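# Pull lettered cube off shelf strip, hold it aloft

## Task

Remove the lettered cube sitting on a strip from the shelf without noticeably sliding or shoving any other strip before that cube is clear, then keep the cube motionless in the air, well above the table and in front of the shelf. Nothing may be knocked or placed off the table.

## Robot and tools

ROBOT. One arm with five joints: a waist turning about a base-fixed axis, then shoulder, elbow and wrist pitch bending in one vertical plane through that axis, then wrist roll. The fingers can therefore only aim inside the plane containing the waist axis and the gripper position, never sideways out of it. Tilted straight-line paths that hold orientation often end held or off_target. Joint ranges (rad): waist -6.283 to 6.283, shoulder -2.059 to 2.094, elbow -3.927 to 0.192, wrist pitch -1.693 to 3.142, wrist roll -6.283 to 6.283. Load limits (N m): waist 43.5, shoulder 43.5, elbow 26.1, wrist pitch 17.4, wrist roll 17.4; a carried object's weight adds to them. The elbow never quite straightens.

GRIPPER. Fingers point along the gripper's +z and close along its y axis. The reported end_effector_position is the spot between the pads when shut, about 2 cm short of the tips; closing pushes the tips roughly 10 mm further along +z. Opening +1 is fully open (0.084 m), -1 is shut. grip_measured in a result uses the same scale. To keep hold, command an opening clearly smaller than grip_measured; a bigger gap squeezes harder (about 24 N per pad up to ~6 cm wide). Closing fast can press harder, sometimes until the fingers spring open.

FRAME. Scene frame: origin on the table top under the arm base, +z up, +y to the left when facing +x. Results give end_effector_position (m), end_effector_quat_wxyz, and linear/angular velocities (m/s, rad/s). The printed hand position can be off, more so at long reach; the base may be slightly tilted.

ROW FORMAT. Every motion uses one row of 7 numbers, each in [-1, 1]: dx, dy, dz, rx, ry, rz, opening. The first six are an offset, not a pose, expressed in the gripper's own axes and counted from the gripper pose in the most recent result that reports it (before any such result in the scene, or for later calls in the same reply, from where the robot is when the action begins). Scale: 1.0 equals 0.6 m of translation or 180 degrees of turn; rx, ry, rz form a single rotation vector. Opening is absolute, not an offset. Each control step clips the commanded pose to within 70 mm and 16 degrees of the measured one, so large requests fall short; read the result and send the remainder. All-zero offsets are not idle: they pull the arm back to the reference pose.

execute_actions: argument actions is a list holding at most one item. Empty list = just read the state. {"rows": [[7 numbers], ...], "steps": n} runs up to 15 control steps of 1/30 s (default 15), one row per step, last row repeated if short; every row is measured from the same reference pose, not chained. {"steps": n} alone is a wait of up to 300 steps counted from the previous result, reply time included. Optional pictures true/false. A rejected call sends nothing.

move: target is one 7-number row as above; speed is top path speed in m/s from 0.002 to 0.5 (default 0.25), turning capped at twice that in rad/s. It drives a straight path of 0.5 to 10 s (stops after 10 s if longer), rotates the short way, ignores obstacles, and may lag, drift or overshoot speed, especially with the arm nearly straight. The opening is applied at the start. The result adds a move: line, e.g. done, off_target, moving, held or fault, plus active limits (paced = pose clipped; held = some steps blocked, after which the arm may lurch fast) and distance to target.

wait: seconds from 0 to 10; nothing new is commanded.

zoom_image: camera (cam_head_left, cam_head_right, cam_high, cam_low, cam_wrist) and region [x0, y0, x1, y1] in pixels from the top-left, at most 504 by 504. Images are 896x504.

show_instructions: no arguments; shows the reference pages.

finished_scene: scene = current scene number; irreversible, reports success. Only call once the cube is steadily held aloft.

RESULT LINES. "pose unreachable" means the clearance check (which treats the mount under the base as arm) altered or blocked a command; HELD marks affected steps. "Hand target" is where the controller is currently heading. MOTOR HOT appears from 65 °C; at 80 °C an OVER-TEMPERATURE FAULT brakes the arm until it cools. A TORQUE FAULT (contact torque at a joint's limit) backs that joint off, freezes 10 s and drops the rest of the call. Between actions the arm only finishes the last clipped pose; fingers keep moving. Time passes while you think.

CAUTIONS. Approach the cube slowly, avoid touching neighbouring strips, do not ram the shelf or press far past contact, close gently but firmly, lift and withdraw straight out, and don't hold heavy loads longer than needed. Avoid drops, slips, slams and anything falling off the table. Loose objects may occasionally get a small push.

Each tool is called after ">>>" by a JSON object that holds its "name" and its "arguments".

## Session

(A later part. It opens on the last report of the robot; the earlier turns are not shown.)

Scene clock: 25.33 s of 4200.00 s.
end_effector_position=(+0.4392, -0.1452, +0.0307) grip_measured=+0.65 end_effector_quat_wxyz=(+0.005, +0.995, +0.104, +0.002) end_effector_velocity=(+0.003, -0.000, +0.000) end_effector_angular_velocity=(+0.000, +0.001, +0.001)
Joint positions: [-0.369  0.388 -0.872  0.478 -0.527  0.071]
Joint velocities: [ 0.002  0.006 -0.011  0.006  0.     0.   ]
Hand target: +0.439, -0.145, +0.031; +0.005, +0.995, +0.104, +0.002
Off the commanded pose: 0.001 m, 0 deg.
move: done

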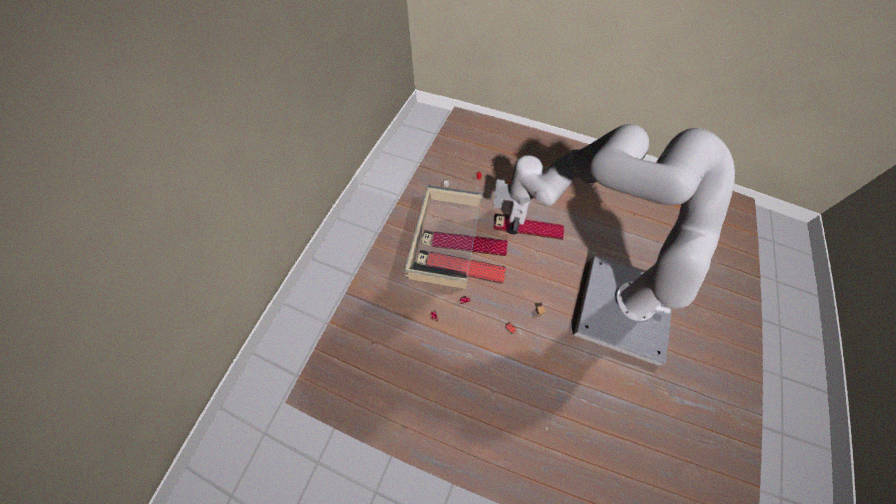

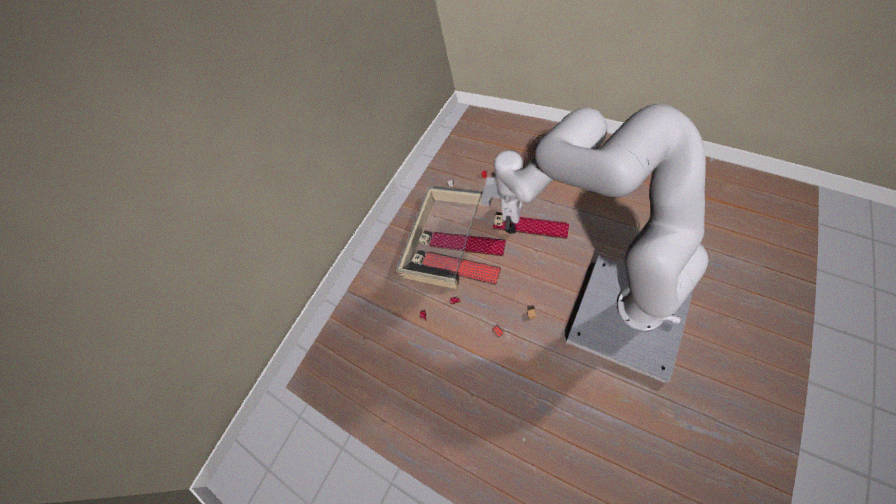

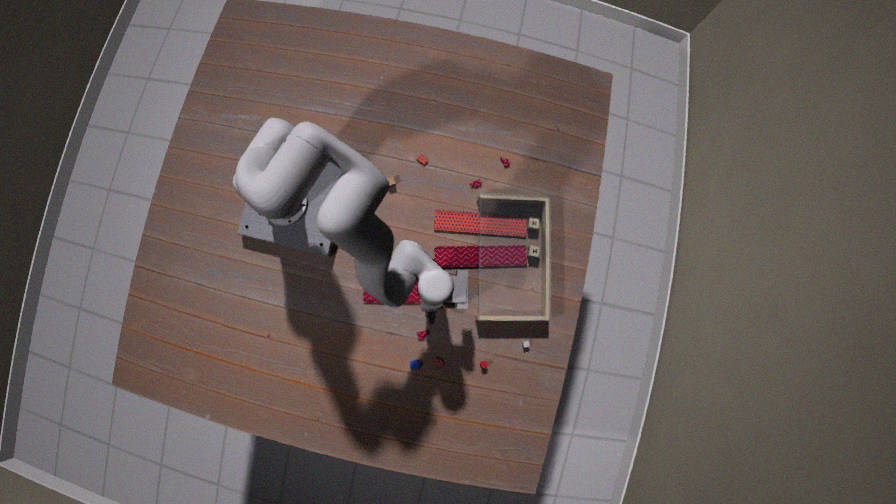

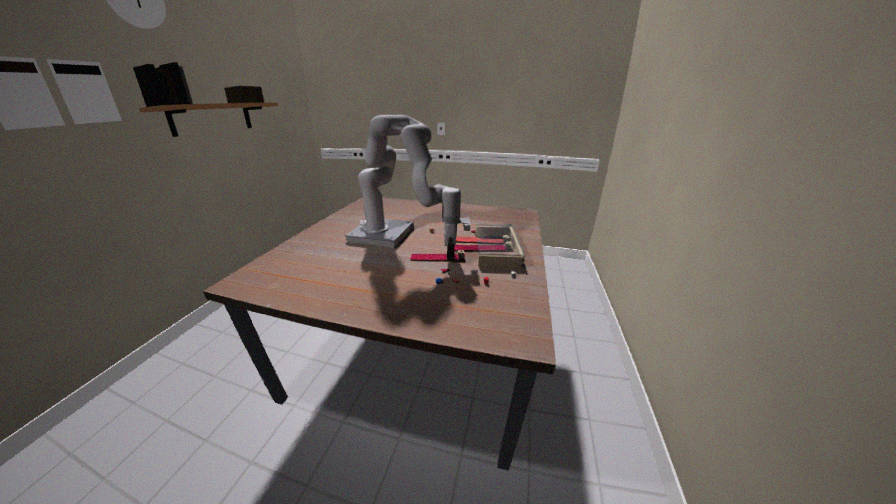

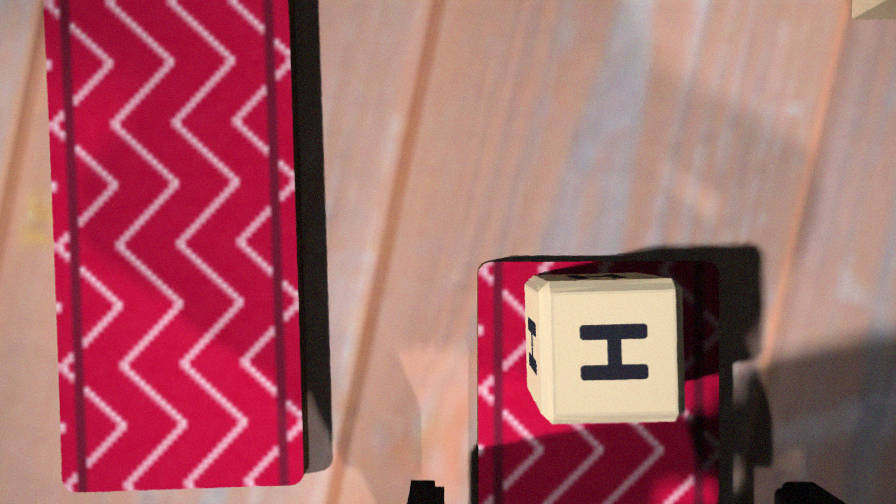

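>>> {"name": "move", "arguments": {"target": [0.069,-0.005,-0.002,0,0,0,0.65], "speed": 0.12}}

>>> {"name": "move", "arguments": {"target": [0,0,0,0,0,0,-0.7]}}

>>> {"name": "move", "arguments": {"target": [-0.03,0,-0.25,0,0,0,-0.7], "speed": 0.18}}

Scene clock: 31.33 s of 4200.00 s.
end_effector_position=(+0.4786, -0.1336, +0.0320) grip_measured=+0.65 end_effector_quat_wxyz=(+0.005, +0.995, +0.103, +0.002) end_effector_velocity=(+0.003, +0.001, +0.000) end_effector_angular_velocity=(+0.000, +0.001, +0.000)
Joint positions: [-0.322  0.466 -1.011  0.539 -0.48   0.071]
Joint velocities: [ 0.004  0.007 -0.012  0.006  0.003  0.   ]
Hand target: +0.479, -0.134, +0.032; +0.005, +0.995, +0.104, +0.002
Off the commanded pose: 0.000 m, 0 deg.
After step 90, 2.07 s passed at rest.
move: done

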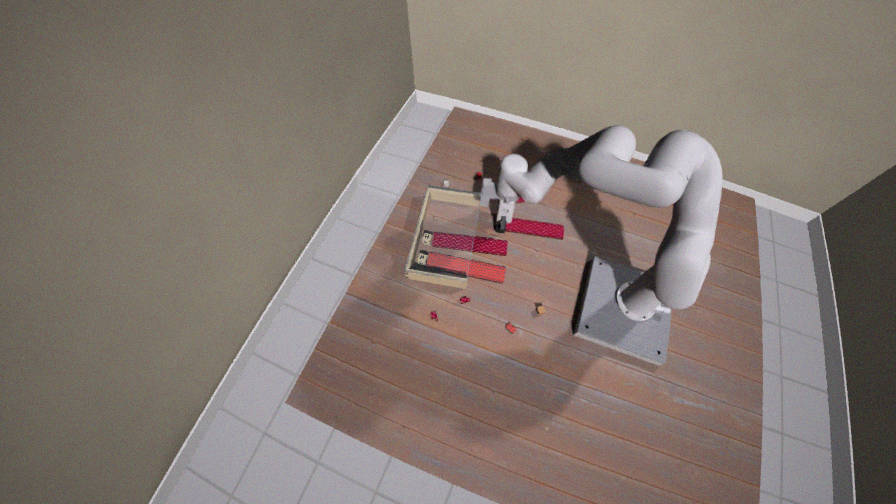

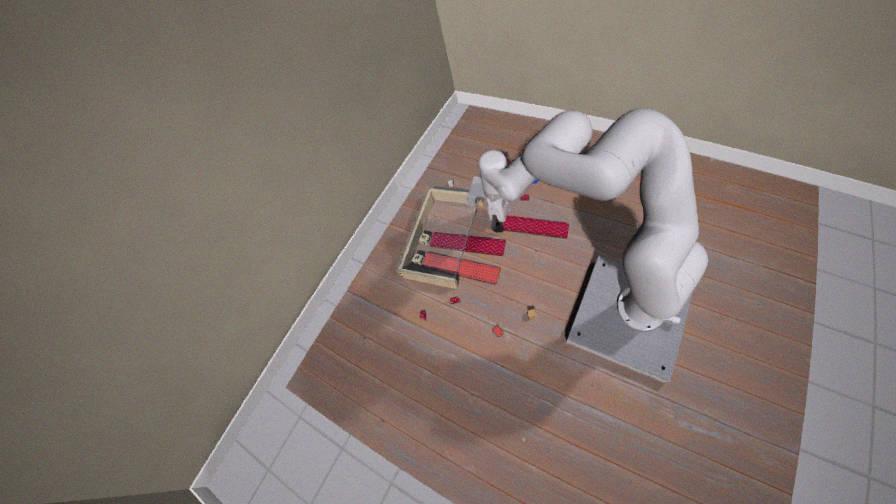

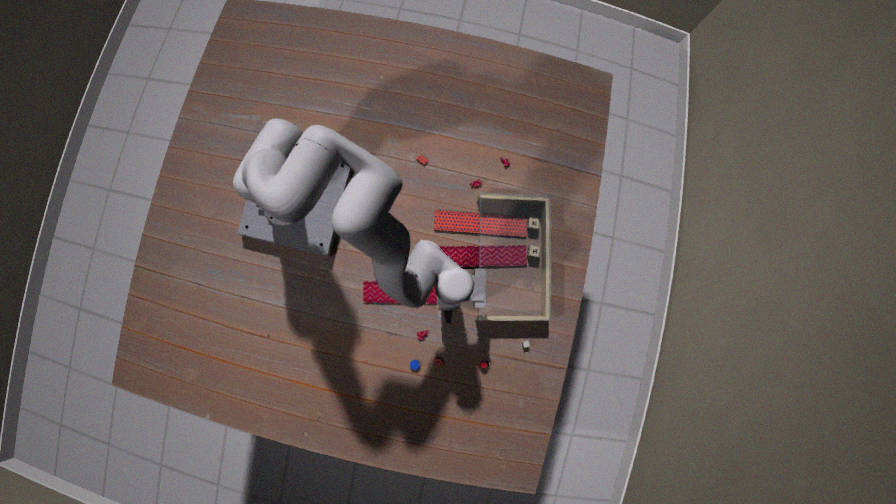

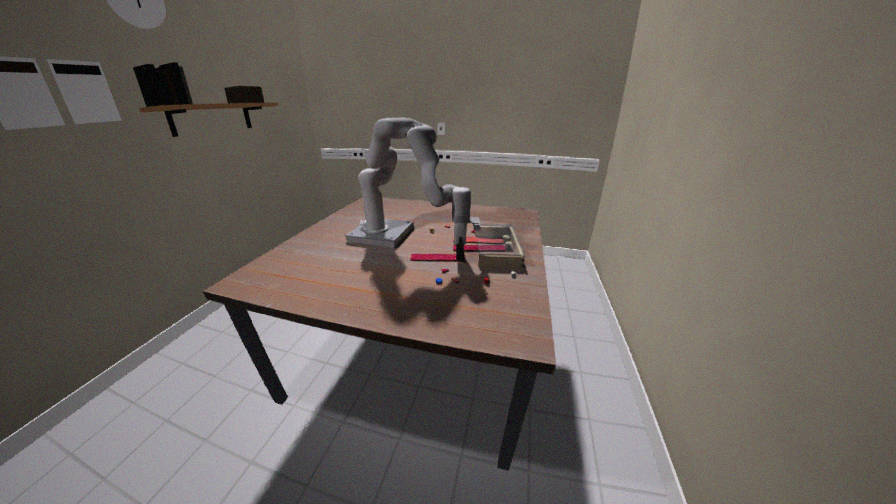

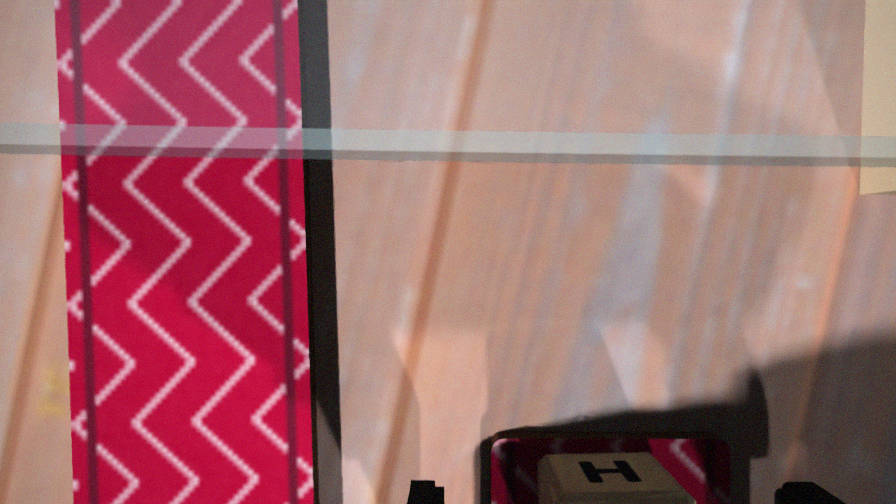

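Scene clock: 31.83 s of 4200.00 s.
end_effector_position=(+0.4787, -0.1336, +0.0320) grip_measured=-0.39 end_effector_quat_wxyz=(+0.005, +0.995, +0.103, +0.002) end_effector_velocity=(-0.000, +0.000, -0.000) end_effector_angular_velocity=(+0.000, +0.000, +0.001)
Joint positions: [-0.322  0.466 -1.011  0.539 -0.479  0.027]
Joint velocities: [ 0.     0.     0.    -0.    -0.001 -0.   ]
Hand target: +0.479, -0.134, +0.032; +0.005, +0.995, +0.103, +0.002
Off the commanded pose: 0.000 m, 0 deg.
move: done

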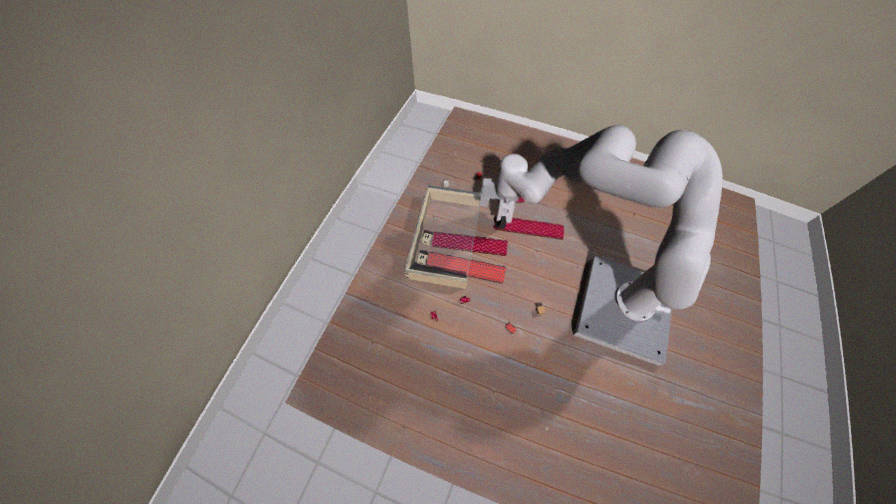

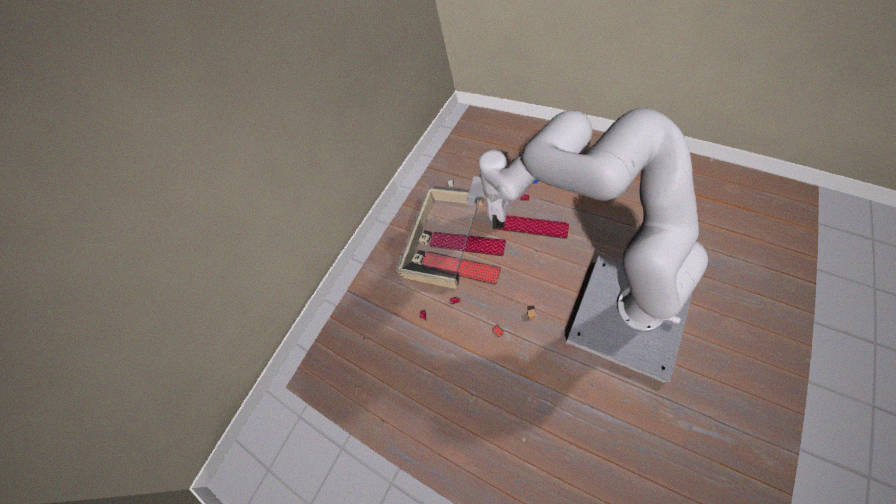

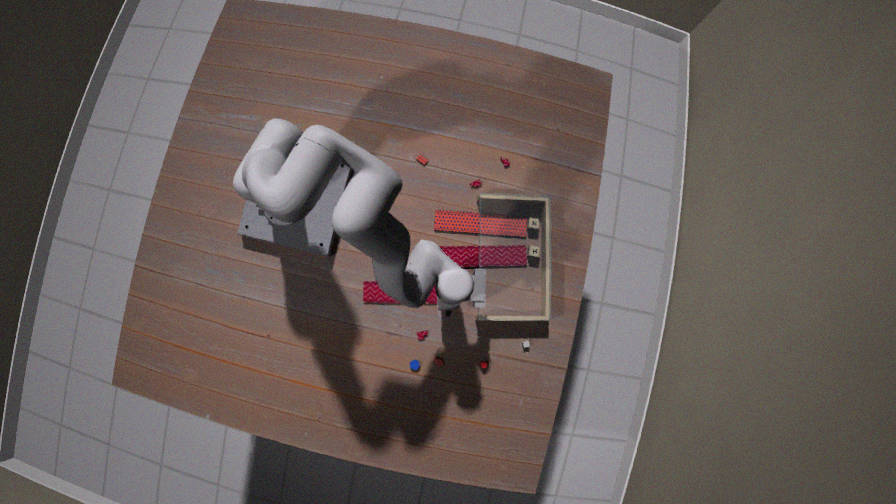

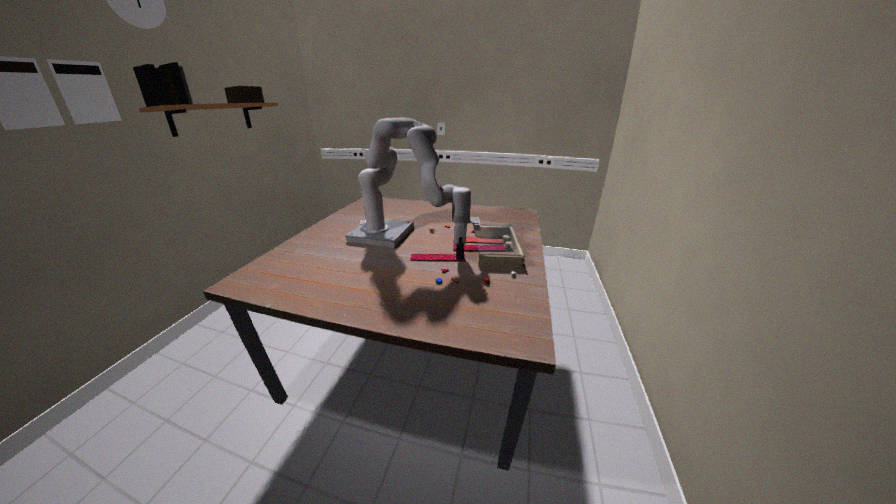

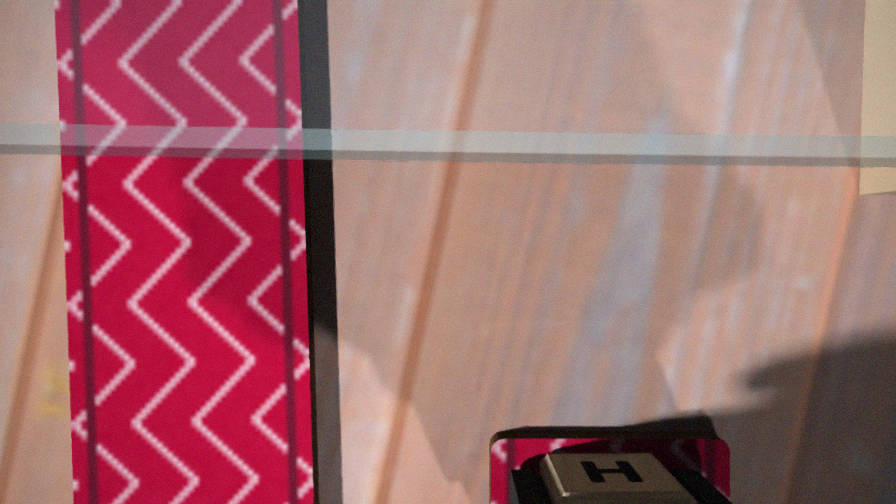

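Scene clock: 33.30 s of 4200.00 s.
end_effector_position=(+0.4602, -0.1361, +0.1815) grip_measured=-0.39 end_effector_quat_wxyz=(+0.005, +0.995, +0.104, +0.002) end_effector_velocity=(+0.000, -0.000, +0.003) end_effector_angular_velocity=(-0.001, -0.002, -0.000)
Joint positions: [-0.339  0.113 -1.02   0.902 -0.497  0.027]
Joint velocities: [-0.001 -0.006 -0.003  0.006 -0.     0.   ]
Hand target: +0.460, -0.136, +0.182; +0.005, +0.995, +0.103, +0.002
Off the commanded pose: 0.000 m, 0 deg.
move: done

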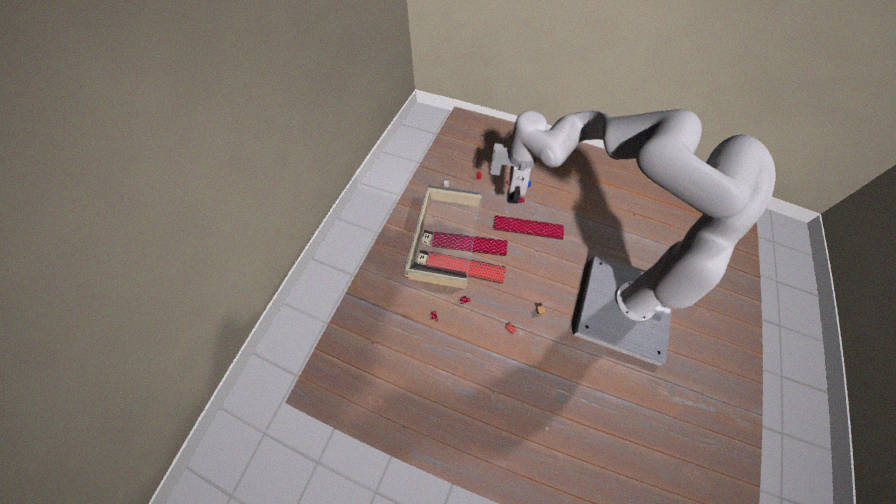

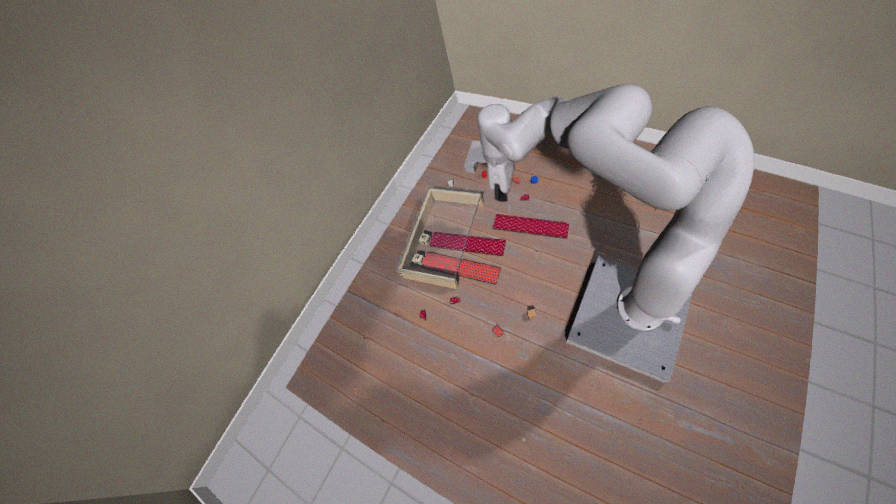

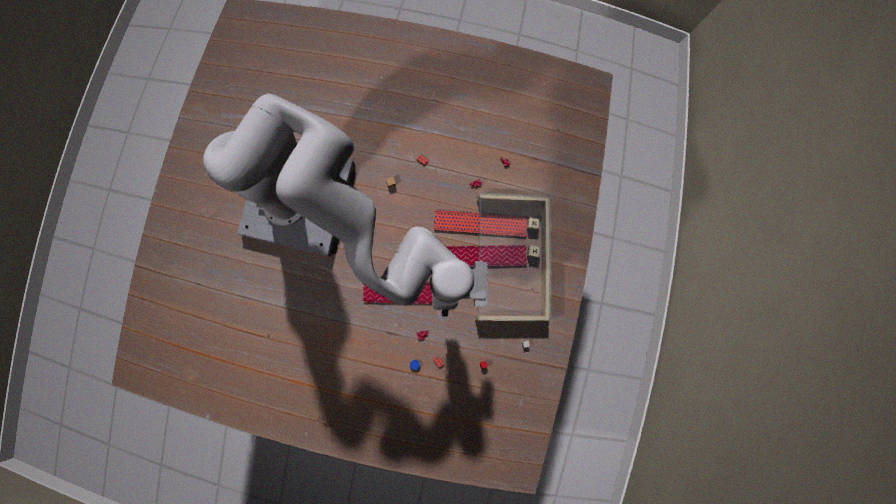

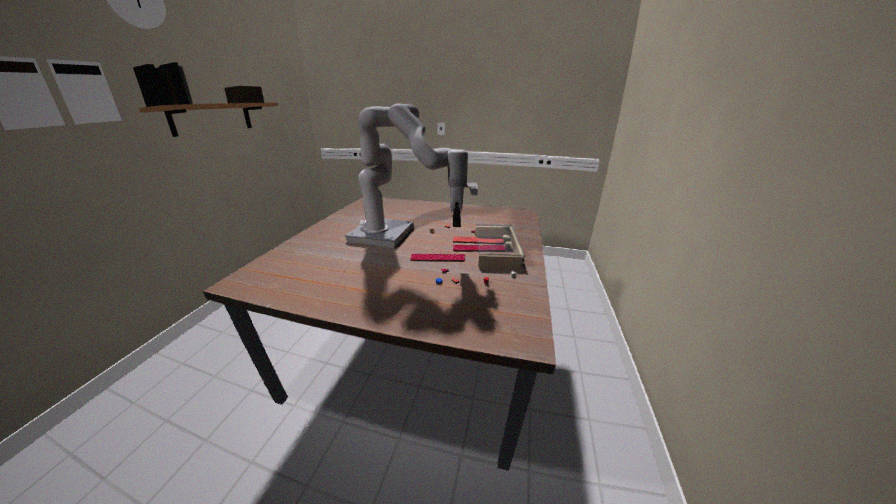

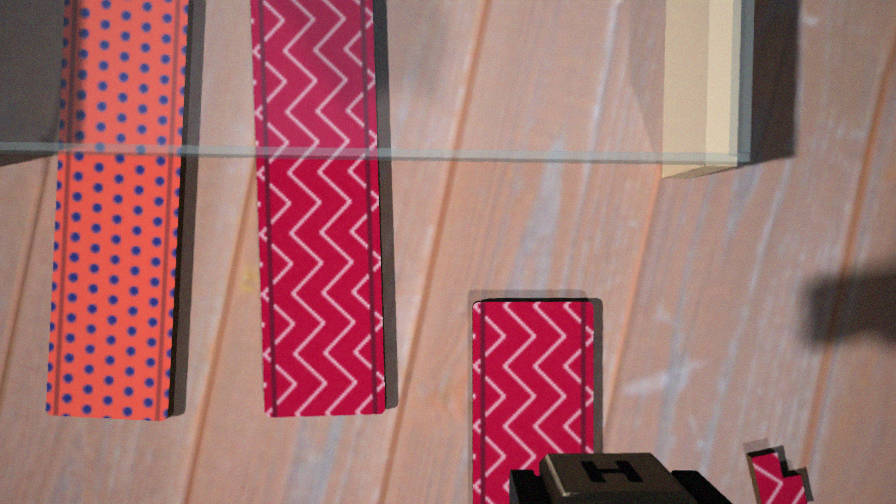

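>>> {"name": "finished_scene", "arguments": {"scene": 2}}

The scene is finished: the task was done.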